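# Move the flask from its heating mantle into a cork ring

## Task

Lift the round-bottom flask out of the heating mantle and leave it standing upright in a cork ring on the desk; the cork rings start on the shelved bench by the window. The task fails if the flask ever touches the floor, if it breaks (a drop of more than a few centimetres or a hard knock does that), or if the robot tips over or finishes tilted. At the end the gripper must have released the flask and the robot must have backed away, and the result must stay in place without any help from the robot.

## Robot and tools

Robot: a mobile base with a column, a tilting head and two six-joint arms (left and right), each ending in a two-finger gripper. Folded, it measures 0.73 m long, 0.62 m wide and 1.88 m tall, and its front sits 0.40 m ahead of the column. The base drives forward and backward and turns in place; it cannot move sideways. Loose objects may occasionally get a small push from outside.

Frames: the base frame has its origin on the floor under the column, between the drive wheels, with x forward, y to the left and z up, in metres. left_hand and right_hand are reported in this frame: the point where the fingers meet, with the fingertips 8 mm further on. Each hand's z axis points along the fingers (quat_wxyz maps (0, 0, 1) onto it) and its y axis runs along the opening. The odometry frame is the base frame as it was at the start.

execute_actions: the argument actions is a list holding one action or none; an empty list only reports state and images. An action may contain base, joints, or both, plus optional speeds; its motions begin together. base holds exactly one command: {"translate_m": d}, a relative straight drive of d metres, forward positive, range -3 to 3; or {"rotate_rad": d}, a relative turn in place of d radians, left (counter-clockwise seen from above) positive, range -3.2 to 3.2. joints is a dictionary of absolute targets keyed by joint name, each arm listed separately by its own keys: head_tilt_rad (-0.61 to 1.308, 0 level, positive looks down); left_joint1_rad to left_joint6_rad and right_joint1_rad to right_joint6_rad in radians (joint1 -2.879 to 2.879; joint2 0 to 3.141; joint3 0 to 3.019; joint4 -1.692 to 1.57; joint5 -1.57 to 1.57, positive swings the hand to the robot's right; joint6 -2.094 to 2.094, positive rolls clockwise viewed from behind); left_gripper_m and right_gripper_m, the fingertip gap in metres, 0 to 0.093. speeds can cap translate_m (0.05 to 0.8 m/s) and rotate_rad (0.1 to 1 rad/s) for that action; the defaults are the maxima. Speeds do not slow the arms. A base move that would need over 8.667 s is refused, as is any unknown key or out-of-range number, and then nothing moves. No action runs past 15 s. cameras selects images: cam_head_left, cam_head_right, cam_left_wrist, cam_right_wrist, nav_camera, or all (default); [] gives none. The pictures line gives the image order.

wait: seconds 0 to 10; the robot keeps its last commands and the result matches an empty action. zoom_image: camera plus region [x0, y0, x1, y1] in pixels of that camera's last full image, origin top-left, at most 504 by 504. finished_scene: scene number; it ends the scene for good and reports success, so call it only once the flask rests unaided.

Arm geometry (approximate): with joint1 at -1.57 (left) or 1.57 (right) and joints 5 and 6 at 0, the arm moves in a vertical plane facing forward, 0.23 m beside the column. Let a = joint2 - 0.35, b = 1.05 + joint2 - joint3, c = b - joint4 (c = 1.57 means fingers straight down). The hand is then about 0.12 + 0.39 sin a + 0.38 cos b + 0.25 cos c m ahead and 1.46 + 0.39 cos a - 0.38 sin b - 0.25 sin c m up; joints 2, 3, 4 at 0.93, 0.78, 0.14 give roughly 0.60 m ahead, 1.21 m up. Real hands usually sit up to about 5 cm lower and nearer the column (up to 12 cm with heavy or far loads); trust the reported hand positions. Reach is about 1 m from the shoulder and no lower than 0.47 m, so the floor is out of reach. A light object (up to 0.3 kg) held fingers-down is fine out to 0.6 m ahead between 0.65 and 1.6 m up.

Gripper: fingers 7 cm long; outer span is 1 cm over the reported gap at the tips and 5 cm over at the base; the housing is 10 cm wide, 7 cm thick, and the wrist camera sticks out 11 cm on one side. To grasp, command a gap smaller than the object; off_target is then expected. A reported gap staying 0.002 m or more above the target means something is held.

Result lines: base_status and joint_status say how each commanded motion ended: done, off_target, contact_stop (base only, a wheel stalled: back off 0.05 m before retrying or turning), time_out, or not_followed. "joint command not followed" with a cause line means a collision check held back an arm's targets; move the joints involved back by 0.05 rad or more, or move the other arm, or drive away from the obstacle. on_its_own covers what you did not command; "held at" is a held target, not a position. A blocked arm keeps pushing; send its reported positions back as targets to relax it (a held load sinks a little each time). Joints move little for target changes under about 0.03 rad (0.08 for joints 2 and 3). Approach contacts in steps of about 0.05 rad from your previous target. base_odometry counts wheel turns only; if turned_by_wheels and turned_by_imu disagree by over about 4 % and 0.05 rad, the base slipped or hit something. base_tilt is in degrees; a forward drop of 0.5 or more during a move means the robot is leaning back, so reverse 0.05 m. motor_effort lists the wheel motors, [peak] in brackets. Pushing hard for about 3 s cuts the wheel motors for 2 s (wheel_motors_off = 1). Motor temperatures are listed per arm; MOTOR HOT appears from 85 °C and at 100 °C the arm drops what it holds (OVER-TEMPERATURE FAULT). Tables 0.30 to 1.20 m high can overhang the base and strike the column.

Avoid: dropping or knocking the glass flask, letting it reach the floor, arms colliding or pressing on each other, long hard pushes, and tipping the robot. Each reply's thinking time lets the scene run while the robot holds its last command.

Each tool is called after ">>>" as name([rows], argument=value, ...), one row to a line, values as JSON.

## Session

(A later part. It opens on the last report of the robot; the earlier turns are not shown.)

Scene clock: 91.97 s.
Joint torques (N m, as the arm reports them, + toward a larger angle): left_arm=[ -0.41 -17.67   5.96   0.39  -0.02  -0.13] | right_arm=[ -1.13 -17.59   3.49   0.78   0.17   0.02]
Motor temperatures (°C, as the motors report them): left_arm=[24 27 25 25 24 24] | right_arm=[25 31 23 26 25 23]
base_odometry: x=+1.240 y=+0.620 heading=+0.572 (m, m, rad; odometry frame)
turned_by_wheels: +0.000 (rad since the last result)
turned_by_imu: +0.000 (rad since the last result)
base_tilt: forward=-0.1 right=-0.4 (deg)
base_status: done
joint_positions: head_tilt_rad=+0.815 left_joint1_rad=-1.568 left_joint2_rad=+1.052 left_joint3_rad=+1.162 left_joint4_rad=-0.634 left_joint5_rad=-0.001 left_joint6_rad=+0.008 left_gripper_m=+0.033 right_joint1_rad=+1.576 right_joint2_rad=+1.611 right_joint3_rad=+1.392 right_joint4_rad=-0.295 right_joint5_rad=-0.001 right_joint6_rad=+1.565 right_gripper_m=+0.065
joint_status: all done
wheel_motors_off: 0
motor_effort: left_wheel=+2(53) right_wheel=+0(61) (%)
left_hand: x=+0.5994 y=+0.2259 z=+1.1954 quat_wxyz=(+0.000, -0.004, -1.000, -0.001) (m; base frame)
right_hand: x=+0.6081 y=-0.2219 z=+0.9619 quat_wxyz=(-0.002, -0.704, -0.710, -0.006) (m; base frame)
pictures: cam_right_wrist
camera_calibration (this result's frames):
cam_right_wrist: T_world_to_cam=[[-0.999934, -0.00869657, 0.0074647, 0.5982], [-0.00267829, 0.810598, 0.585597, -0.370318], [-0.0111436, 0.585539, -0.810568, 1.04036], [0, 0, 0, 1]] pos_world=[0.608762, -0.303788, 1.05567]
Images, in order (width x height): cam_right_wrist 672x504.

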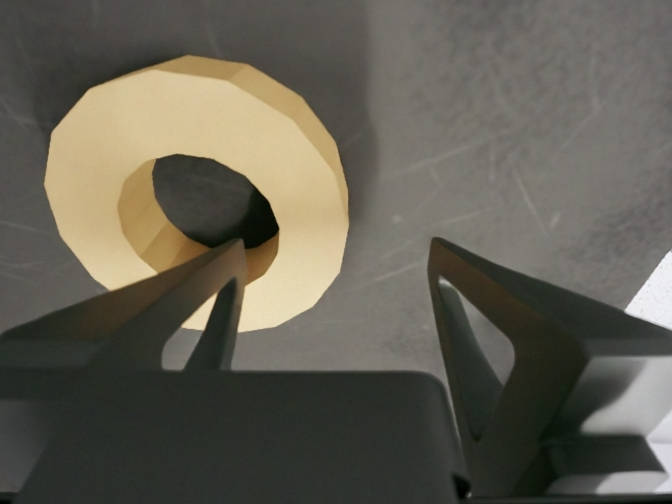

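>>> execute_actions([
  {"joints":{"right_joint2_rad":1.68,"right_joint3_rad":1.445,"right_joint4_rad":-0.27}},
], cameras=[])

>>> execute_actions([
  {"joints":{"right_joint2_rad":1.73,"right_joint3_rad":1.475,"right_joint4_rad":-0.26}},
], cameras=[])

>>> execute_actions([
  {"joints":{"right_gripper_m":0.0}},
], cameras=["cam_right_wrist"])

Scene clock: 98.83 s.
Joint torques (N m, as the arm reports them, + toward a larger angle): left_arm=[ -0.13 -17.41   5.94   0.47  -0.01  -0.1 ] | right_arm=[ -1.12 -14.9    3.98   1.04   0.17   0.02]
Motor temperatures (°C, as the motors report them): left_arm=[24 27 25 25 24 24] | right_arm=[25 31 23 26 25 23]
base_odometry: x=+1.240 y=+0.620 heading=+0.572 (m, m, rad; odometry frame)
turned_by_wheels: +0.000 (rad since the last result)
turned_by_imu: -0.001 (rad since the last result)
base_tilt: forward=-0.2 right=-0.3 (deg)
base_status: not commanded
joint_positions: head_tilt_rad=+0.815 left_joint1_rad=-1.568 left_joint2_rad=+1.052 left_joint3_rad=+1.162 left_joint4_rad=-0.634 left_joint5_rad=-0.001 left_joint6_rad=+0.008 left_gripper_m=+0.033 right_joint1_rad=+1.576 right_joint2_rad=+1.652 right_joint3_rad=+1.430 right_joint4_rad=-0.279 right_joint5_rad=-0.001 right_joint6_rad=+1.565 right_gripper_m=+0.065
joint_status: all done
wheel_motors_off: 0
motor_effort: left_wheel=+0(1) right_wheel=+0(0) (%)
left_hand: x=+0.5994 y=+0.2259 z=+1.1954 quat_wxyz=(+0.000, -0.004, -1.000, -0.001) (m; base frame)
right_hand: x=+0.6142 y=-0.2218 z=+0.9464 quat_wxyz=(-0.006, -0.704, -0.710, -0.010) (m; base frame)
pictures: none
No camera images: the call's "cameras" was empty. Leave "cameras" out to get every camera's image.

Scene clock: 99.53 s.
Joint torques (N m, as the arm reports them, + toward a larger angle): left_arm=[ -0.38 -17.36   5.81   0.43   0.02  -0.11] | right_arm=[ -1.05 -15.37   3.77   1.01   0.17   0.03]
Motor temperatures (°C, as the motors report them): left_arm=[24 27 25 25 24 24] | right_arm=[25 31 23 26 25 23]
base_odometry: x=+1.240 y=+0.620 heading=+0.572 (m, m, rad; odometry frame)
turned_by_wheels: +0.000 (rad since the last result)
turned_by_imu: +0.000 (rad since the last result)
base_tilt: forward=-0.2 right=-0.4 (deg)
base_status: not commanded
joint_positions: head_tilt_rad=+0.815 left_joint1_rad=-1.568 left_joint2_rad=+1.052 left_joint3_rad=+1.162 left_joint4_rad=-0.634 left_joint5_rad=-0.001 left_joint6_rad=+0.008 left_gripper_m=+0.033 right_joint1_rad=+1.576 right_joint2_rad=+1.707 right_joint3_rad=+1.460 right_joint4_rad=-0.269 right_joint5_rad=-0.001 right_joint6_rad=+1.565 right_gripper_m=+0.065
joint_status: all done
wheel_motors_off: 0
motor_effort: left_wheel=+1(2) right_wheel=+0(0) (%)
left_hand: x=+0.5994 y=+0.2259 z=+1.1954 quat_wxyz=(+0.000, -0.004, -1.000, -0.001) (m; base frame)
right_hand: x=+0.6066 y=-0.2217 z=+0.9233 quat_wxyz=(-0.001, -0.704, -0.710, -0.005) (m; base frame)
pictures: none
No camera images: the call's "cameras" was empty. Leave "cameras" out to get every camera's image.

Scene clock: 100.17 s.
Joint torques (N m, as the arm reports them, + toward a larger angle): left_arm=[ -0.12 -17.36   5.86   0.38  -0.01  -0.13] | right_arm=[ -1.1  -15.27   3.76   1.     0.17   0.02]
Motor temperatures (°C, as the motors report them): left_arm=[24 27 25 25 24 24] | right_arm=[25 31 23 26 25 23]
base_odometry: x=+1.240 y=+0.620 heading=+0.572 (m, m, rad; odometry frame)
turned_by_wheels: +0.000 (rad since the last result)
turned_by_imu: +0.000 (rad since the last result)
base_tilt: forward=-0.2 right=-0.4 (deg)
base_status: not commanded
joint_positions: head_tilt_rad=+0.815 left_joint1_rad=-1.568 left_joint2_rad=+1.052 left_joint3_rad=+1.162 left_joint4_rad=-0.634 left_joint5_rad=-0.001 left_joint6_rad=+0.008 left_gripper_m=+0.033 right_joint1_rad=+1.576 right_joint2_rad=+1.707 right_joint3_rad=+1.460 right_joint4_rad=-0.269 right_joint5_rad=-0.001 right_joint6_rad=+1.565 right_gripper_m=+0.024
joint_status: right_gripper_m off_target (ended at +0.024, target +0.000)
wheel_motors_off: 0
motor_effort: left_wheel=+0(1) right_wheel=+0(0) (%)
left_hand: x=+0.5994 y=+0.2259 z=+1.1954 quat_wxyz=(+0.000, -0.004, -1.000, -0.001) (m; base frame)
right_hand: x=+0.6066 y=-0.2217 z=+0.9233 quat_wxyz=(-0.001, -0.704, -0.710, -0.005) (m; base frame)
pictures: cam_right_wrist
camera_calibration (this result's frames):
cam_right_wrist: T_world_to_cam=[[-0.999911, -0.00870789, 0.0101349, 0.594556], [-0.0011238, 0.810602, 0.585597, -0.348751], [-0.0133146, 0.585533, -0.810539, 1.01019], [0, 0, 0, 1]] pos_world=[0.607561, -0.303626, 1.017]
Images, in order (width x height): cam_right_wrist 672x504.

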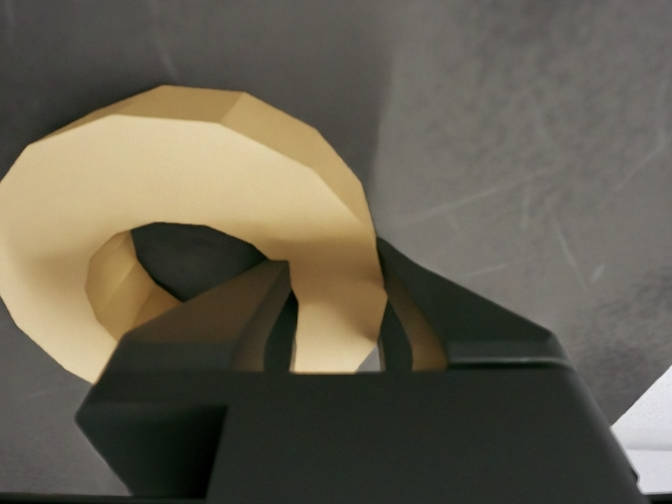

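>>> execute_actions([
  {"joints":{"right_joint2_rad":1.3,"right_joint3_rad":1.2,"right_joint4_rad":-0.42}},
], cameras=[])

>>> execute_actions([
  {"base":{"translate_m":-0.9}},
], cameras=[])

>>> execute_actions([
  {"base":{"rotate_rad":-1.75}},
], cameras=[])

>>> execute_actions([
  {"base":{"translate_m":0.4}},
], cameras=[])

>>> execute_actions([
  {"base":{"rotate_rad":0.33},"joints":{"right_joint2_rad":1.55,"right_joint3_rad":1.36,"right_joint4_rad":-0.31}},
], cameras=[])

>>> execute_actions([
  {"joints":{"right_joint2_rad":1.62,"right_joint3_rad":1.40,"right_joint4_rad":-0.285}},
], cameras=[])

>>> execute_actions([
  {"joints":{"right_joint2_rad":1.66,"right_joint3_rad":1.42}},
], cameras=["cam_head_left","cam_right_wrist"])

Scene clock: 109.53 s.
Joint torques (N m, as the arm reports them, + toward a larger angle): left_arm=[ -0.2  -17.8    5.86   0.44   0.02  -0.13] | right_arm=[ -1.16 -14.03   4.21   0.79   0.16   0.02]
Motor temperatures (°C, as the motors report them): left_arm=[24 27 25 25 24 24] | right_arm=[25 31 23 26 25 23]
base_odometry: x=+1.240 y=+0.620 heading=+0.572 (m, m, rad; odometry frame)
turned_by_wheels: +0.000 (rad since the last result)
turned_by_imu: -0.001 (rad since the last result)
base_tilt: forward=-0.2 right=-0.4 (deg)
base_status: not commanded
joint_positions: head_tilt_rad=+0.815 left_joint1_rad=-1.568 left_joint2_rad=+1.052 left_joint3_rad=+1.162 left_joint4_rad=-0.634 left_joint5_rad=-0.001 left_joint6_rad=+0.008 left_gripper_m=+0.033 right_joint1_rad=+1.576 right_joint2_rad=+1.276 right_joint3_rad=+1.198 right_joint4_rad=-0.424 right_joint5_rad=-0.001 right_joint6_rad=+1.565 right_gripper_m=+0.024
joint_status: all done
wheel_motors_off: 0
motor_effort: left_wheel=+2(1) right_wheel=-1(1) (%)
left_hand: x=+0.5994 y=+0.2259 z=+1.1954 quat_wxyz=(+0.000, -0.004, -1.000, -0.001) (m; base frame)
right_hand: x=+0.6020 y=-0.2225 z=+1.0957 quat_wxyz=(-0.006, -0.704, -0.710, -0.009) (m; base frame)
pictures: none
No camera images: the call's "cameras" was empty. Leave "cameras" out to get every camera's image.

Scene clock: 112.87 s.
Joint torques (N m, as the arm reports them, + toward a larger angle): left_arm=[ -0.17 -17.77   5.9    0.49   0.02  -0.11] | right_arm=[ -1.01 -14.43   4.21   0.78   0.17   0.02]
Motor temperatures (°C, as the motors report them): left_arm=[24 27 25 25 24 24] | right_arm=[25 31 23 26 25 23]
base_odometry: x=+0.483 y=+0.134 heading=+0.572 (m, m, rad; odometry frame)
turned_by_wheels: +0.001 (rad since the last result)
turned_by_imu: +0.000 (rad since the last result)
base_tilt: forward=-0.1 right=-0.4 (deg)
base_status: done
joint_positions: head_tilt_rad=+0.815 left_joint1_rad=-1.568 left_joint2_rad=+1.052 left_joint3_rad=+1.160 left_joint4_rad=-0.635 left_joint5_rad=-0.001 left_joint6_rad=+0.008 left_gripper_m=+0.033 right_joint1_rad=+1.576 right_joint2_rad=+1.278 right_joint3_rad=+1.196 right_joint4_rad=-0.424 right_joint5_rad=-0.001 right_joint6_rad=+1.565 right_gripper_m=+0.024
joint_status: not commanded
wheel_motors_off: 0
motor_effort: left_wheel=+1(60) right_wheel=-1(49) (%)
left_hand: x=+0.5982 y=+0.2259 z=+1.1947 quat_wxyz=(+0.002, -0.004, -1.000, -0.001) (m; base frame)
right_hand: x=+0.6007 y=-0.2225 z=+1.0946 quat_wxyz=(-0.005, -0.704, -0.710, -0.008) (m; base frame)
pictures: none
No camera images: the call's "cameras" was empty. Leave "cameras" out to get every camera's image.

Scene clock: 116.13 s.
Joint torques (N m, as the arm reports them, + toward a larger angle): left_arm=[  0.05 -17.78   5.99   0.37   0.01  -0.12] | right_arm=[ -1.11 -14.23   4.18   0.76   0.17   0.02]
Motor temperatures (°C, as the motors report them): left_arm=[24 27 25 25 24 24] | right_arm=[25 31 23 26 25 23]
base_odometry: x=+0.484 y=+0.133 heading=-1.177 (m, m, rad; odometry frame)
turned_by_wheels: -1.749 (rad since the last result)
turned_by_imu: -1.729 (rad since the last result)
base_tilt: forward=-0.1 right=-0.4 (deg)
base_status: done
joint_positions: head_tilt_rad=+0.815 left_joint1_rad=-1.568 left_joint2_rad=+1.052 left_joint3_rad=+1.160 left_joint4_rad=-0.635 left_joint5_rad=-0.001 left_joint6_rad=+0.008 left_gripper_m=+0.033 right_joint1_rad=+1.576 right_joint2_rad=+1.278 right_joint3_rad=+1.196 right_joint4_rad=-0.424 right_joint5_rad=-0.001 right_joint6_rad=+1.565 right_gripper_m=+0.024
joint_status: not commanded
wheel_motors_off: 0
motor_effort: left_wheel=+2(54) right_wheel=-3(42) (%)
left_hand: x=+0.5982 y=+0.2259 z=+1.1947 quat_wxyz=(+0.002, -0.004, -1.000, -0.001) (m; base frame)
right_hand: x=+0.6007 y=-0.2225 z=+1.0946 quat_wxyz=(-0.005, -0.704, -0.710, -0.008) (m; base frame)
pictures: none
No camera images: the call's "cameras" was empty. Leave "cameras" out to get every camera's image.

Scene clock: 118.60 s.
Joint torques (N m, as the arm reports them, + toward a larger angle): left_arm=[ -0.23 -17.75   5.9    0.54  -0.01  -0.12] | right_arm=[ -1.11 -14.11   4.15   0.77   0.16   0.02]
Motor temperatures (°C, as the motors report them): left_arm=[24 27 25 25 24 24] | right_arm=[25 31 23 26 25 23]
base_odometry: x=+0.637 y=-0.236 heading=-1.177 (m, m, rad; odometry frame)
turned_by_wheels: -0.001 (rad since the last result)
turned_by_imu: -0.001 (rad since the last result)
base_tilt: forward=-0.2 right=-0.4 (deg)
base_status: done
joint_positions: head_tilt_rad=+0.815 left_joint1_rad=-1.568 left_joint2_rad=+1.052 left_joint3_rad=+1.160 left_joint4_rad=-0.635 left_joint5_rad=-0.001 left_joint6_rad=+0.008 left_gripper_m=+0.033 right_joint1_rad=+1.576 right_joint2_rad=+1.279 right_joint3_rad=+1.196 right_joint4_rad=-0.424 right_joint5_rad=-0.001 right_joint6_rad=+1.565 right_gripper_m=+0.024
joint_status: not commanded
wheel_motors_off: 0
motor_effort: left_wheel=+0(58) right_wheel=+1(56) (%)
left_hand: x=+0.5982 y=+0.2259 z=+1.1947 quat_wxyz=(+0.002, -0.004, -1.000, -0.001) (m; base frame)
right_hand: x=+0.6002 y=-0.2225 z=+1.0941 quat_wxyz=(-0.004, -0.704, -0.710, -0.008) (m; base frame)
pictures: none
No camera images: the call's "cameras" was empty. Leave "cameras" out to get every camera's image.

Scene clock: 120.27 s.
Joint torques (N m, as the arm reports them, + toward a larger angle): left_arm=[ -0.26 -17.39   5.97   0.44  -0.03  -0.14] | right_arm=[ -1.15 -17.18   3.26   0.7    0.16   0.02]
Motor temperatures (°C, as the motors report them): left_arm=[24 27 25 25 24 24] | right_arm=[25 31 23 26 25 23]
base_odometry: x=+0.637 y=-0.236 heading=-0.849 (m, m, rad; odometry frame)
turned_by_wheels: +0.329 (rad since the last result)
turned_by_imu: +0.323 (rad since the last result)
base_tilt: forward=-0.1 right=-0.4 (deg)
base_status: done
joint_positions: head_tilt_rad=+0.815 left_joint1_rad=-1.569 left_joint2_rad=+1.052 left_joint3_rad=+1.160 left_joint4_rad=-0.635 left_joint5_rad=-0.001 left_joint6_rad=+0.008 left_gripper_m=+0.033 right_joint1_rad=+1.576 right_joint2_rad=+1.558 right_joint3_rad=+1.357 right_joint4_rad=-0.313 right_joint5_rad=-0.001 right_joint6_rad=+1.565 right_gripper_m=+0.024
joint_status: all done
wheel_motors_off: 0
motor_effort: left_wheel=-3(54) right_wheel=+0(42) (%)
left_hand: x=+0.5982 y=+0.2257 z=+1.1947 quat_wxyz=(+0.002, -0.004, -1.000, -0.001) (m; base frame)
right_hand: x=+0.6074 y=-0.2215 z=+0.9832 quat_wxyz=(-0.001, -0.704, -0.710, -0.005) (m; base frame)
pictures: none
No camera images: the call's "cameras" was empty. Leave "cameras" out to get every camera's image.

Scene clock: 121.03 s.
Joint torques (N m, as the arm reports them, + toward a larger angle): left_arm=[ -0.41 -17.46   5.84   0.35   0.    -0.11] | right_arm=[ -1.14 -15.1    4.34   1.07   0.17   0.02]
Motor temperatures (°C, as the motors report them): left_arm=[24 27 25 25 24 24] | right_arm=[25 31 23 26 25 23]
base_odometry: x=+0.637 y=-0.236 heading=-0.849 (m, m, rad; odometry frame)
turned_by_wheels: +0.000 (rad since the last result)
turned_by_imu: +0.000 (rad since the last result)
base_tilt: forward=-0.2 right=-0.4 (deg)
base_status: not commanded
joint_positions: head_tilt_rad=+0.815 left_joint1_rad=-1.569 left_joint2_rad=+1.052 left_joint3_rad=+1.160 left_joint4_rad=-0.635 left_joint5_rad=-0.001 left_joint6_rad=+0.008 left_gripper_m=+0.033 right_joint1_rad=+1.576 right_joint2_rad=+1.597 right_joint3_rad=+1.381 right_joint4_rad=-0.295 right_joint5_rad=-0.001 right_joint6_rad=+1.565 right_gripper_m=+0.024
joint_status: all done
wheel_motors_off: 0
motor_effort: left_wheel=-4(4) right_wheel=+2(2) (%)
left_hand: x=+0.5982 y=+0.2257 z=+1.1947 quat_wxyz=(+0.002, -0.004, -1.000, -0.001) (m; base frame)
right_hand: x=+0.6078 y=-0.2215 z=+0.9674 quat_wxyz=(-0.002, -0.704, -0.710, -0.006) (m; base frame)
pictures: none
No camera images: the call's "cameras" was empty. Leave "cameras" out to get every camera's image.

Scene clock: 121.67 s.
Joint torques (N m, as the arm reports them, + toward a larger angle): left_arm=[ -0.23 -17.67   5.93   0.39   0.01  -0.11] | right_arm=[ -1.13 -14.18   4.25   1.     0.17   0.01]
Motor temperatures (°C, as the motors report them): left_arm=[24 27 25 25 24 24] | right_arm=[25 31 23 26 25 23]
base_odometry: x=+0.637 y=-0.236 heading=-0.849 (m, m, rad; odometry frame)
turned_by_wheels: +0.000 (rad since the last result)
turned_by_imu: +0.000 (rad since the last result)
base_tilt: forward=-0.2 right=-0.4 (deg)
base_status: not commanded
joint_positions: head_tilt_rad=+0.815 left_joint1_rad=-1.569 left_joint2_rad=+1.052 left_joint3_rad=+1.160 left_joint4_rad=-0.635 left_joint5_rad=-0.001 left_joint6_rad=+0.008 left_gripper_m=+0.033 right_joint1_rad=+1.576 right_joint2_rad=+1.621 right_joint3_rad=+1.402 right_joint4_rad=-0.295 right_joint5_rad=-0.001 right_joint6_rad=+1.565 right_gripper_m=+0.024
joint_status: all done
wheel_motors_off: 0
motor_effort: left_wheel=-7(7) right_wheel=+3(3) (%)
left_hand: x=+0.5982 y=+0.2257 z=+1.1947 quat_wxyz=(+0.002, -0.004, -1.000, -0.001) (m; base frame)
right_hand: x=+0.6089 y=-0.2214 z=+0.9582 quat_wxyz=(-0.002, -0.704, -0.710, -0.006) (m; base frame)
pictures: cam_head_left, cam_right_wrist
camera_calibration (this result's frames):
cam_head_left: T_world_to_cam=[[0.0603844, -0.998126, -0.00987362, 0.0414714], [-0.715012, -0.0363503, -0.698166, 1.11118], [0.696499, 0.0492181, -0.715868, 0.996542], [0, 0, 0, 1]] pos_world=[0.0979125, 0.0327375, 1.48959]
cam_right_wrist: T_world_to_cam=[[-0.999928, -0.00907796, 0.00784268, 0.598678], [-0.00276286, 0.810434, 0.585824, -0.36875], [-0.0116741, 0.58576, -0.810401, 1.03731], [0, 0, 0, 1]] pos_world=[0.609726, -0.303331, 1.05196]
Images, in order (width x height): cam_head_left 672x504, cam_right_wrist 672x504.

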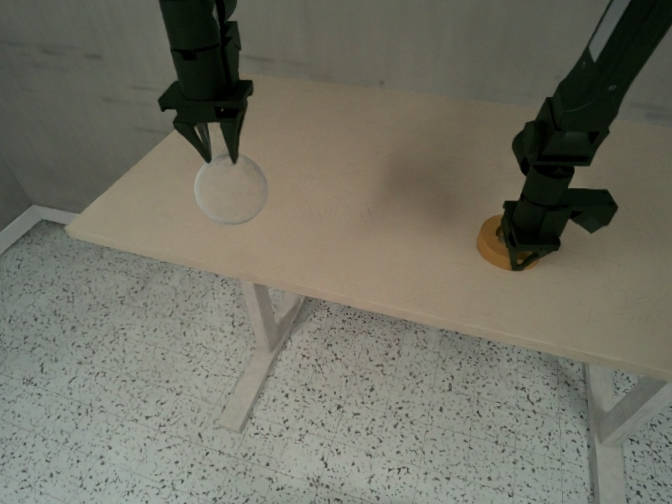

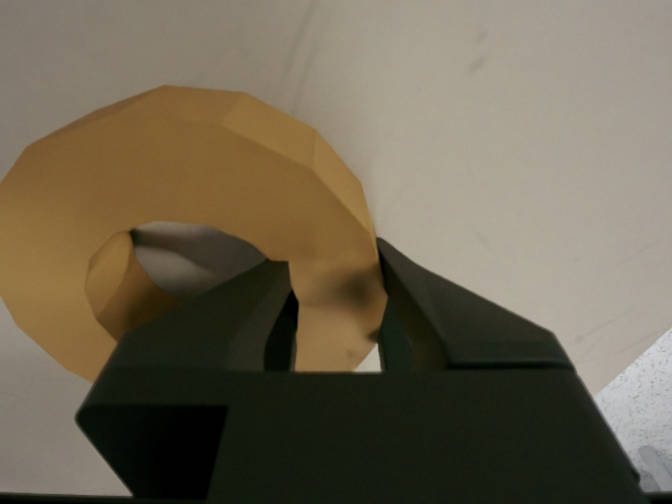

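Raise with joint 2 alone first so the ring isn't dragged.

>>> execute_actions([
  {"joints":{"right_gripper_m":0.06}},
], cameras=[])

>>> execute_actions([
  {"joints":{"right_joint2_rad":1.52,"right_joint3_rad":1.36,"right_joint4_rad":-0.31}},
], cameras=[])

>>> execute_actions([
  {"joints":{"right_joint2_rad":1.3,"right_joint3_rad":1.22,"right_joint4_rad":-0.42}},
], cameras=[])

>>> execute_actions([
  {"base":{"rotate_rad":-0.68},"joints":{"left_joint2_rad":1.2,"left_joint3_rad":1.2,"left_joint4_rad":-0.52}},
], cameras=["cam_left_wrist"])

Scene clock: 125.93 s.
Joint torques (N m, as the arm reports them, + toward a larger angle): left_arm=[ -0.17 -17.93   5.82   0.42  -0.03  -0.11] | right_arm=[ -1.15 -14.33   4.11   0.99   0.15   0.02]
Motor temperatures (°C, as the motors report them): left_arm=[24 27 25 25 24 24] | right_arm=[25 31 23 26 25 23]
base_odometry: x=+0.637 y=-0.236 heading=-0.849 (m, m, rad; odometry frame)
turned_by_wheels: +0.000 (rad since the last result)
turned_by_imu: -0.001 (rad since the last result)
base_tilt: forward=-0.2 right=-0.4 (deg)
base_status: not commanded
joint_positions: head_tilt_rad=+0.815 left_joint1_rad=-1.569 left_joint2_rad=+1.052 left_joint3_rad=+1.160 left_joint4_rad=-0.635 left_joint5_rad=-0.001 left_joint6_rad=+0.008 left_gripper_m=+0.033 right_joint1_rad=+1.576 right_joint2_rad=+1.624 right_joint3_rad=+1.404 right_joint4_rad=-0.294 right_joint5_rad=-0.001 right_joint6_rad=+1.565 right_gripper_m=+0.060
joint_status: all done
wheel_motors_off: 0
motor_effort: left_wheel=-8(6) right_wheel=+3(3) (%)
left_hand: x=+0.5982 y=+0.2257 z=+1.1947 quat_wxyz=(+0.002, -0.004, -1.000, -0.001) (m; base frame)
right_hand: x=+0.6090 y=-0.2214 z=+0.9572 quat_wxyz=(-0.002, -0.704, -0.710, -0.006) (m; base frame)
pictures: none
No camera images: the call's "cameras" was empty. Leave "cameras" out to get every camera's image.

Scene clock: 127.00 s.
Joint torques (N m, as the arm reports them, + toward a larger angle): left_arm=[ -0.45 -17.58   5.95   0.44  -0.03  -0.11] | right_arm=[ -1.22 -17.32   3.45   0.35   0.15   0.02]
Motor temperatures (°C, as the motors report them): left_arm=[24 27 25 25 24 24] | right_arm=[25 32 23 26 25 23]
base_odometry: x=+0.637 y=-0.236 heading=-0.849 (m, m, rad; odometry frame)
turned_by_wheels: +0.000 (rad since the last result)
turned_by_imu: +0.000 (rad since the last result)
base_tilt: forward=-0.2 right=-0.4 (deg)
base_status: not commanded
joint_positions: head_tilt_rad=+0.815 left_joint1_rad=-1.569 left_joint2_rad=+1.052 left_joint3_rad=+1.160 left_joint4_rad=-0.635 left_joint5_rad=-0.001 left_joint6_rad=+0.008 left_gripper_m=+0.033 right_joint1_rad=+1.576 right_joint2_rad=+1.532 right_joint3_rad=+1.358 right_joint4_rad=-0.304 right_joint5_rad=-0.001 right_joint6_rad=+1.565 right_gripper_m=+0.060
joint_status: all done
wheel_motors_off: 0
motor_effort: left_wheel=-7(7) right_wheel=+4(3) (%)
left_hand: x=+0.5982 y=+0.2257 z=+1.1947 quat_wxyz=(+0.002, -0.004, -1.000, -0.001) (m; base frame)
right_hand: x=+0.6227 y=-0.2216 z=+0.9964 quat_wxyz=(-0.014, -0.704, -0.710, -0.018) (m; base frame)
pictures: none
No camera images: the call's "cameras" was empty. Leave "cameras" out to get every camera's image.

Scene clock: 128.37 s.
Joint torques (N m, as the arm reports them, + toward a larger angle): left_arm=[ -0.04 -17.61   5.85   0.36   0.01  -0.13] | right_arm=[ -1.23 -15.13   4.67   0.6    0.17   0.01]
Motor temperatures (°C, as the motors report them): left_arm=[24 27 25 25 24 24] | right_arm=[25 32 23 26 25 23]
base_odometry: x=+0.637 y=-0.236 heading=-0.849 (m, m, rad; odometry frame)
turned_by_wheels: +0.000 (rad since the last result)
turned_by_imu: +0.000 (rad since the last result)
base_tilt: forward=-0.1 right=-0.4 (deg)
base_status: not commanded
joint_positions: head_tilt_rad=+0.815 left_joint1_rad=-1.569 left_joint2_rad=+1.052 left_joint3_rad=+1.160 left_joint4_rad=-0.635 left_joint5_rad=-0.001 left_joint6_rad=+0.008 left_gripper_m=+0.033 right_joint1_rad=+1.576 right_joint2_rad=+1.292 right_joint3_rad=+1.211 right_joint4_rad=-0.420 right_joint5_rad=-0.001 right_joint6_rad=+1.565 right_gripper_m=+0.060
joint_status: all done
wheel_motors_off: 0
motor_effort: left_wheel=-7(6) right_wheel=+4(4) (%)
left_hand: x=+0.5982 y=+0.2257 z=+1.1947 quat_wxyz=(+0.002, -0.004, -1.000, -0.001) (m; base frame)
right_hand: x=+0.6052 y=-0.2221 z=+1.0905 quat_wxyz=(-0.006, -0.704, -0.710, -0.010) (m; base frame)
pictures: none
No camera images: the call's "cameras" was empty. Leave "cameras" out to get every camera's image.

Scene clock: 130.53 s.
Joint torques (N m, as the arm reports them, + toward a larger angle): left_arm=[  0.01 -19.94   5.08   0.44  -0.02  -0.13] | right_arm=[ -1.1  -15.25   4.63   0.63   0.16   0.02]
Motor temperatures (°C, as the motors report them): left_arm=[24 28 25 25 24 24] | right_arm=[25 32 23 26 25 23]
base_odometry: x=+0.637 y=-0.237 heading=-1.527 (m, m, rad; odometry frame)
turned_by_wheels: -0.679 (rad since the last result)
turned_by_imu: -0.665 (rad since the last result)
base_tilt: forward=-0.2 right=-0.4 (deg)
base_status: done
joint_positions: head_tilt_rad=+0.815 left_joint1_rad=-1.569 left_joint2_rad=+1.215 left_joint3_rad=+1.183 left_joint4_rad=-0.521 left_joint5_rad=+0.000 left_joint6_rad=+0.008 left_gripper_m=+0.033 right_joint1_rad=+1.576 right_joint2_rad=+1.292 right_joint3_rad=+1.211 right_joint4_rad=-0.420 right_joint5_rad=-0.001 right_joint6_rad=+1.565 right_gripper_m=+0.060
joint_status: all done
wheel_motors_off: 0
motor_effort: left_wheel=+0(58) right_wheel=-4(44) (%)
left_hand: x=+0.5905 y=+0.2255 z=+1.1219 quat_wxyz=(+0.015, -0.004, -1.000, -0.001) (m; base frame)
right_hand: x=+0.6052 y=-0.2223 z=+1.0905 quat_wxyz=(-0.006, -0.704, -0.710, -0.010) (m; base frame)
pictures: cam_left_wrist
camera_calibration (this result's frames):
cam_left_wrist: T_world_to_cam=[[-0.0153025, -0.999876, 0.00366511, 0.233389], [-0.791057, 0.0143484, 0.611574, -0.219449], [-0.611551, 0.00645927, -0.791179, 1.37173], [0, 0, 0, 1]] pos_world=[0.668859, 0.227648, 1.21864]
Images, in order (width x height): cam_left_wrist 672x504.

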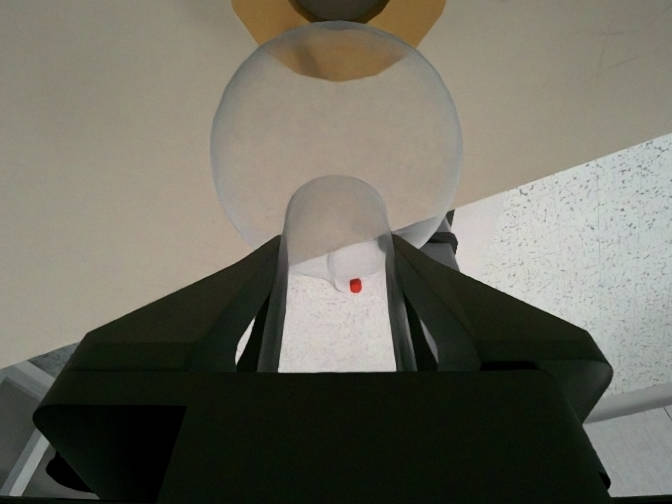

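>>> execute_actions([
  {"base":{"translate_m":0.05}},
], cameras=["cam_left_wrist"])

>>> execute_actions([
  {"joints":{"left_joint2_rad":1.26,"left_joint3_rad":1.22,"left_joint4_rad":-0.48}},
], cameras=[])

>>> execute_actions([
  {"joints":{"left_joint2_rad":1.31,"left_joint3_rad":1.235,"left_joint4_rad":-0.455}},
], cameras=["cam_head_left","cam_left_wrist"])

Scene clock: 136.10 s.
Joint torques (N m, as the arm reports them, + toward a larger angle): left_arm=[ -0.4  -19.85   4.92   0.5   -0.02  -0.13] | right_arm=[ -1.12 -15.46   4.57   0.6    0.16   0.02]
Motor temperatures (°C, as the motors report them): left_arm=[24 28 25 25 24 24] | right_arm=[25 32 24 26 25 23]
base_odometry: x=+0.639 y=-0.286 heading=-1.529 (m, m, rad; odometry frame)
turned_by_wheels: -0.001 (rad since the last result)
turned_by_imu: -0.003 (rad since the last result)
base_tilt: forward=-0.2 right=-0.4 (deg)
base_status: done
joint_positions: head_tilt_rad=+0.815 left_joint1_rad=-1.569 left_joint2_rad=+1.215 left_joint3_rad=+1.186 left_joint4_rad=-0.521 left_joint5_rad=+0.000 left_joint6_rad=+0.008 left_gripper_m=+0.033 right_joint1_rad=+1.576 right_joint2_rad=+1.292 right_joint3_rad=+1.211 right_joint4_rad=-0.420 right_joint5_rad=-0.001 right_joint6_rad=+1.565 right_gripper_m=+0.060
joint_status: not commanded
wheel_motors_off: 0
motor_effort: left_wheel=+1(57) right_wheel=+2(54) (%)
left_hand: x=+0.5925 y=+0.2255 z=+1.1225 quat_wxyz=(+0.013, -0.004, -1.000, -0.001) (m; base frame)
right_hand: x=+0.6054 y=-0.2223 z=+1.0906 quat_wxyz=(-0.006, -0.704, -0.710, -0.010) (m; base frame)
pictures: cam_left_wrist
camera_calibration (this result's frames):
cam_left_wrist: T_world_to_cam=[[-0.0153199, -0.999876, 0.00360968, 0.23349], [-0.793152, 0.0143506, 0.608855, -0.213938], [-0.608831, 0.00646456, -0.793274, 1.37417], [0, 0, 0, 1]] pos_world=[0.670526, 0.227648, 1.2195]
Images, in order (width x height): cam_left_wrist 672x504.

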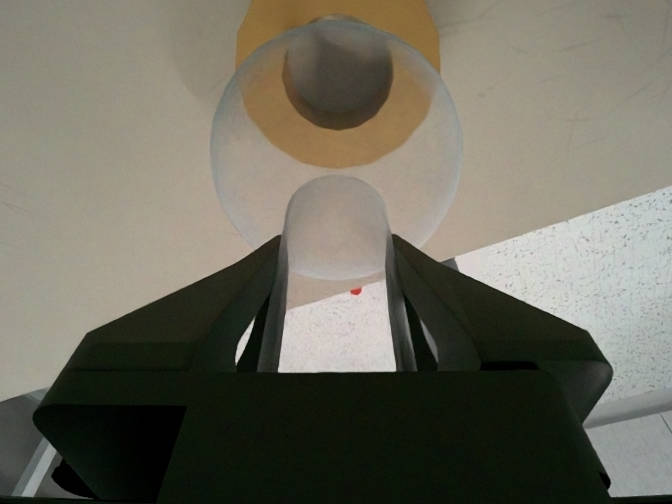

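Scene clock: 136.83 s.
Joint torques (N m, as the arm reports them, + toward a larger angle): left_arm=[ -0.27 -17.82   5.47   0.47  -0.02  -0.11] | right_arm=[ -1.21 -15.24   4.59   0.62   0.16   0.02]
Motor temperatures (°C, as the motors report them): left_arm=[24 28 25 25 24 24] | right_arm=[25 32 24 26 25 23]
base_odometry: x=+0.639 y=-0.286 heading=-1.529 (m, m, rad; odometry frame)
turned_by_wheels: +0.000 (rad since the last result)
turned_by_imu: +0.000 (rad since the last result)
base_tilt: forward=-0.2 right=-0.3 (deg)
base_status: not commanded
joint_positions: head_tilt_rad=+0.815 left_joint1_rad=-1.569 left_joint2_rad=+1.245 left_joint3_rad=+1.198 left_joint4_rad=-0.484 left_joint5_rad=+0.000 left_joint6_rad=+0.008 left_gripper_m=+0.033 right_joint1_rad=+1.576 right_joint2_rad=+1.292 right_joint3_rad=+1.211 right_joint4_rad=-0.420 right_joint5_rad=-0.001 right_joint6_rad=+1.565 right_gripper_m=+0.060
joint_status: all done
wheel_motors_off: 0
motor_effort: left_wheel=-2(0) right_wheel=+2(3) (%)
left_hand: x=+0.5981 y=+0.2255 z=+1.1102 quat_wxyz=(+0.004, -0.004, -1.000, -0.001) (m; base frame)
right_hand: x=+0.6054 y=-0.2223 z=+1.0906 quat_wxyz=(-0.006, -0.704, -0.710, -0.010) (m; base frame)
pictures: none
No camera images: the call's "cameras" was empty. Leave "cameras" out to get every camera's image.

Scene clock: 137.50 s.
Joint torques (N m, as the arm reports them, + toward a larger angle): left_arm=[ -0.49 -16.82   4.74   0.47  -0.05  -0.11] | right_arm=[ -1.06 -15.27   4.65   0.6    0.17   0.02]
Motor temperatures (°C, as the motors report them): left_arm=[24 28 25 25 24 24] | right_arm=[25 32 24 26 25 23]
base_odometry: x=+0.639 y=-0.286 heading=-1.529 (m, m, rad; odometry frame)
turned_by_wheels: +0.000 (rad since the last result)
turned_by_imu: +0.000 (rad since the last result)
base_tilt: forward=-0.2 right=-0.4 (deg)
base_status: not commanded
joint_positions: head_tilt_rad=+0.815 left_joint1_rad=-1.569 left_joint2_rad=+1.281 left_joint3_rad=+1.223 left_joint4_rad=-0.457 left_joint5_rad=+0.001 left_joint6_rad=+0.008 left_gripper_m=+0.033 right_joint1_rad=+1.576 right_joint2_rad=+1.292 right_joint3_rad=+1.211 right_joint4_rad=-0.420 right_joint5_rad=-0.001 right_joint6_rad=+1.565 right_gripper_m=+0.060
joint_status: all done
wheel_motors_off: 0
motor_effort: left_wheel=+0(2) right_wheel=+3(3) (%)
left_hand: x=+0.6071 y=+0.2253 z=+1.0977 quat_wxyz=(-0.005, -0.004, -1.000, +0.000) (m; base frame)
right_hand: x=+0.6054 y=-0.2223 z=+1.0906 quat_wxyz=(-0.006, -0.704, -0.710, -0.010) (m; base frame)
pictures: cam_head_left, cam_left_wrist
camera_calibration (this result's frames):
cam_head_left: T_world_to_cam=[[0.0603852, -0.998126, -0.00986873, 0.0414639], [-0.714956, -0.0363503, -0.698224, 1.11127], [0.696557, 0.0492181, -0.715811, 0.996452], [0, 0, 0, 1]] pos_world=[0.0979166, 0.0327375, 1.48959]
cam_left_wrist: T_world_to_cam=[[-0.0155028, -0.999869, 0.00455921, 0.232656], [-0.814249, 0.0152709, 0.580315, -0.143326], [-0.580309, 0.00528417, -0.814379, 1.36948], [0, 0, 0, 1]] pos_world=[0.681626, 0.227578, 1.19739]
Images, in order (width x height): cam_head_left 672x504, cam_left_wrist 672x504.

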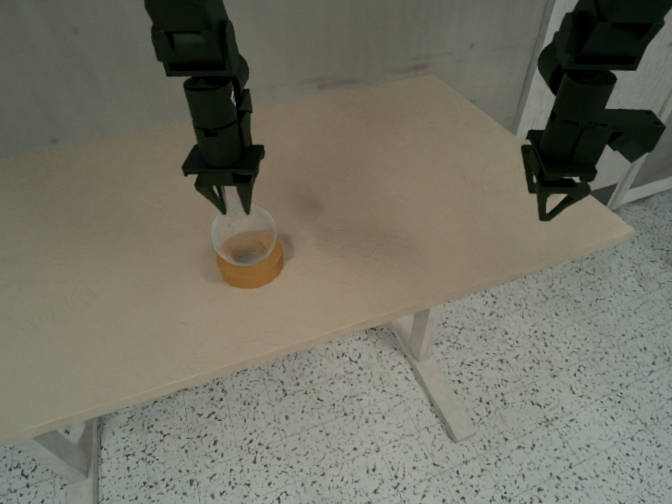

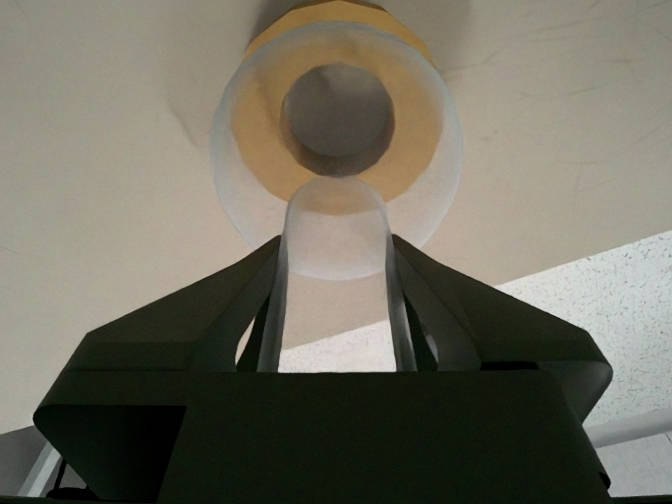

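>>> execute_actions([
  {"joints":{"left_gripper_m":0.093,"left_joint2_rad":1.29}},
], cameras=[])

>>> execute_actions([
  {"joints":{"left_joint2_rad":1.0,"left_joint3_rad":1.17,"left_joint4_rad":-0.68}},
], cameras=[])

>>> execute_actions([
  {"base":{"translate_m":-0.4}},
], cameras=["cam_head_right"])

Scene clock: 141.73 s.
Joint torques (N m, as the arm reports them, + toward a larger angle): left_arm=[ -0.25 -18.32   4.65   0.46  -0.1   -0.12] | right_arm=[ -1.15 -15.24   4.59   0.6    0.17   0.01]
Motor temperatures (°C, as the motors report them): left_arm=[24 28 25 25 24 24] | right_arm=[25 32 24 26 25 23]
base_odometry: x=+0.639 y=-0.286 heading=-1.529 (m, m, rad; odometry frame)
turned_by_wheels: +0.000 (rad since the last result)
turned_by_imu: -0.001 (rad since the last result)
base_tilt: forward=-0.2 right=-0.4 (deg)
base_status: not commanded
joint_positions: head_tilt_rad=+0.815 left_joint1_rad=-1.569 left_joint2_rad=+1.281 left_joint3_rad=+1.223 left_joint4_rad=-0.457 left_joint5_rad=+0.001 left_joint6_rad=+0.008 left_gripper_m=+0.093 right_joint1_rad=+1.576 right_joint2_rad=+1.292 right_joint3_rad=+1.211 right_joint4_rad=-0.420 right_joint5_rad=-0.001 right_joint6_rad=+1.565 right_gripper_m=+0.060
joint_status: all done
wheel_motors_off: 0
motor_effort: left_wheel=+1(1) right_wheel=+3(3) (%)
left_hand: x=+0.6071 y=+0.2253 z=+1.0977 quat_wxyz=(-0.005, -0.004, -1.000, +0.000) (m; base frame)
right_hand: x=+0.6054 y=-0.2223 z=+1.0906 quat_wxyz=(-0.006, -0.704, -0.710, -0.010) (m; base frame)
pictures: none
No camera images: the call's "cameras" was empty. Leave "cameras" out to get every camera's image.

Scene clock: 142.80 s.
Joint torques (N m, as the arm reports them, + toward a larger angle): left_arm=[ -0.39 -15.9    6.02   0.38  -0.05  -0.13] | right_arm=[ -1.21 -15.25   4.61   0.63   0.16   0.02]
Motor temperatures (°C, as the motors report them): left_arm=[24 28 25 25 24 24] | right_arm=[25 32 24 26 25 23]
base_odometry: x=+0.639 y=-0.286 heading=-1.529 (m, m, rad; odometry frame)
turned_by_wheels: +0.000 (rad since the last result)
turned_by_imu: +0.000 (rad since the last result)
base_tilt: forward=-0.1 right=-0.4 (deg)
base_status: not commanded
joint_positions: head_tilt_rad=+0.815 left_joint1_rad=-1.569 left_joint2_rad=+0.975 left_joint3_rad=+1.162 left_joint4_rad=-0.675 left_joint5_rad=+0.001 left_joint6_rad=+0.008 left_gripper_m=+0.093 right_joint1_rad=+1.576 right_joint2_rad=+1.292 right_joint3_rad=+1.211 right_joint4_rad=-0.420 right_joint5_rad=-0.001 right_joint6_rad=+1.565 right_gripper_m=+0.060
joint_status: all done
wheel_motors_off: 0
motor_effort: left_wheel=+1(1) right_wheel=+3(3) (%)
left_hand: x=+0.6085 y=+0.2251 z=+1.2324 quat_wxyz=(-0.018, -0.004, -1.000, +0.000) (m; base frame)
right_hand: x=+0.6054 y=-0.2223 z=+1.0906 quat_wxyz=(-0.006, -0.704, -0.710, -0.010) (m; base frame)
pictures: none
No camera images: the call's "cameras" was empty. Leave "cameras" out to get every camera's image.

Scene clock: 145.37 s.
Joint torques (N m, as the arm reports them, + toward a larger angle): left_arm=[  0.01 -16.04   6.01   0.34  -0.07  -0.11] | right_arm=[ -1.04 -15.2    4.61   0.61   0.16   0.02]
Motor temperatures (°C, as the motors report them): left_arm=[24 28 25 25 24 24] | right_arm=[25 32 24 26 25 23]
base_odometry: x=+0.623 y=+0.113 heading=-1.530 (m, m, rad; odometry frame)
turned_by_wheels: -0.001 (rad since the last result)
turned_by_imu: -0.002 (rad since the last result)
base_tilt: forward=-0.2 right=-0.4 (deg)
base_status: done
joint_positions: head_tilt_rad=+0.815 left_joint1_rad=-1.569 left_joint2_rad=+0.976 left_joint3_rad=+1.162 left_joint4_rad=-0.677 left_joint5_rad=+0.001 left_joint6_rad=+0.008 left_gripper_m=+0.093 right_joint1_rad=+1.576 right_joint2_rad=+1.292 right_joint3_rad=+1.211 right_joint4_rad=-0.420 right_joint5_rad=-0.001 right_joint6_rad=+1.565 right_gripper_m=+0.060
joint_status: not commanded
wheel_motors_off: 0
motor_effort: left_wheel=-2(54) right_wheel=+2(71) (%)
left_hand: x=+0.6072 y=+0.2251 z=+1.2317 quat_wxyz=(-0.016, -0.004, -1.000, +0.000) (m; base frame)
right_hand: x=+0.6054 y=-0.2223 z=+1.0906 quat_wxyz=(-0.006, -0.704, -0.710, -0.010) (m; base frame)
pictures: cam_head_right
camera_calibration (this result's frames):
cam_head_right: T_world_to_cam=[[0.0569251, -0.997856, -0.0323095, -0.00423315], [-0.72858, -0.0193943, -0.684686, 1.09569], [0.682591, 0.0625159, -0.728122, 1.02109], [0, 0, 0, 1]] pos_world=[0.101552, -0.0468082, 1.49354]
Images, in order (width x height): cam_head_right 672x504.

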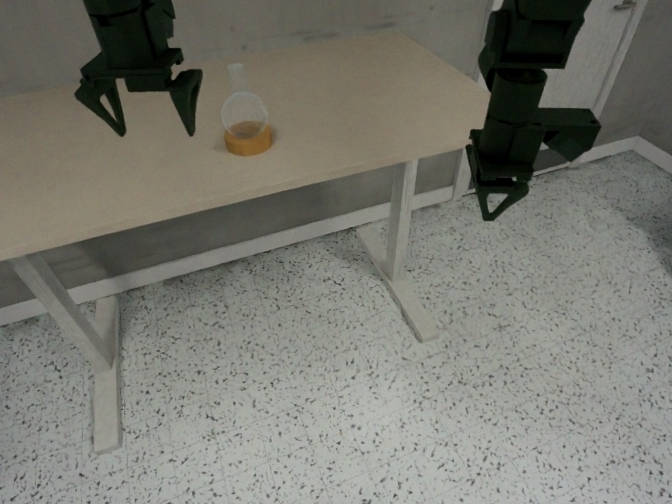

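>>> finished_scene(scene=2)

The scene is finished: the task was done.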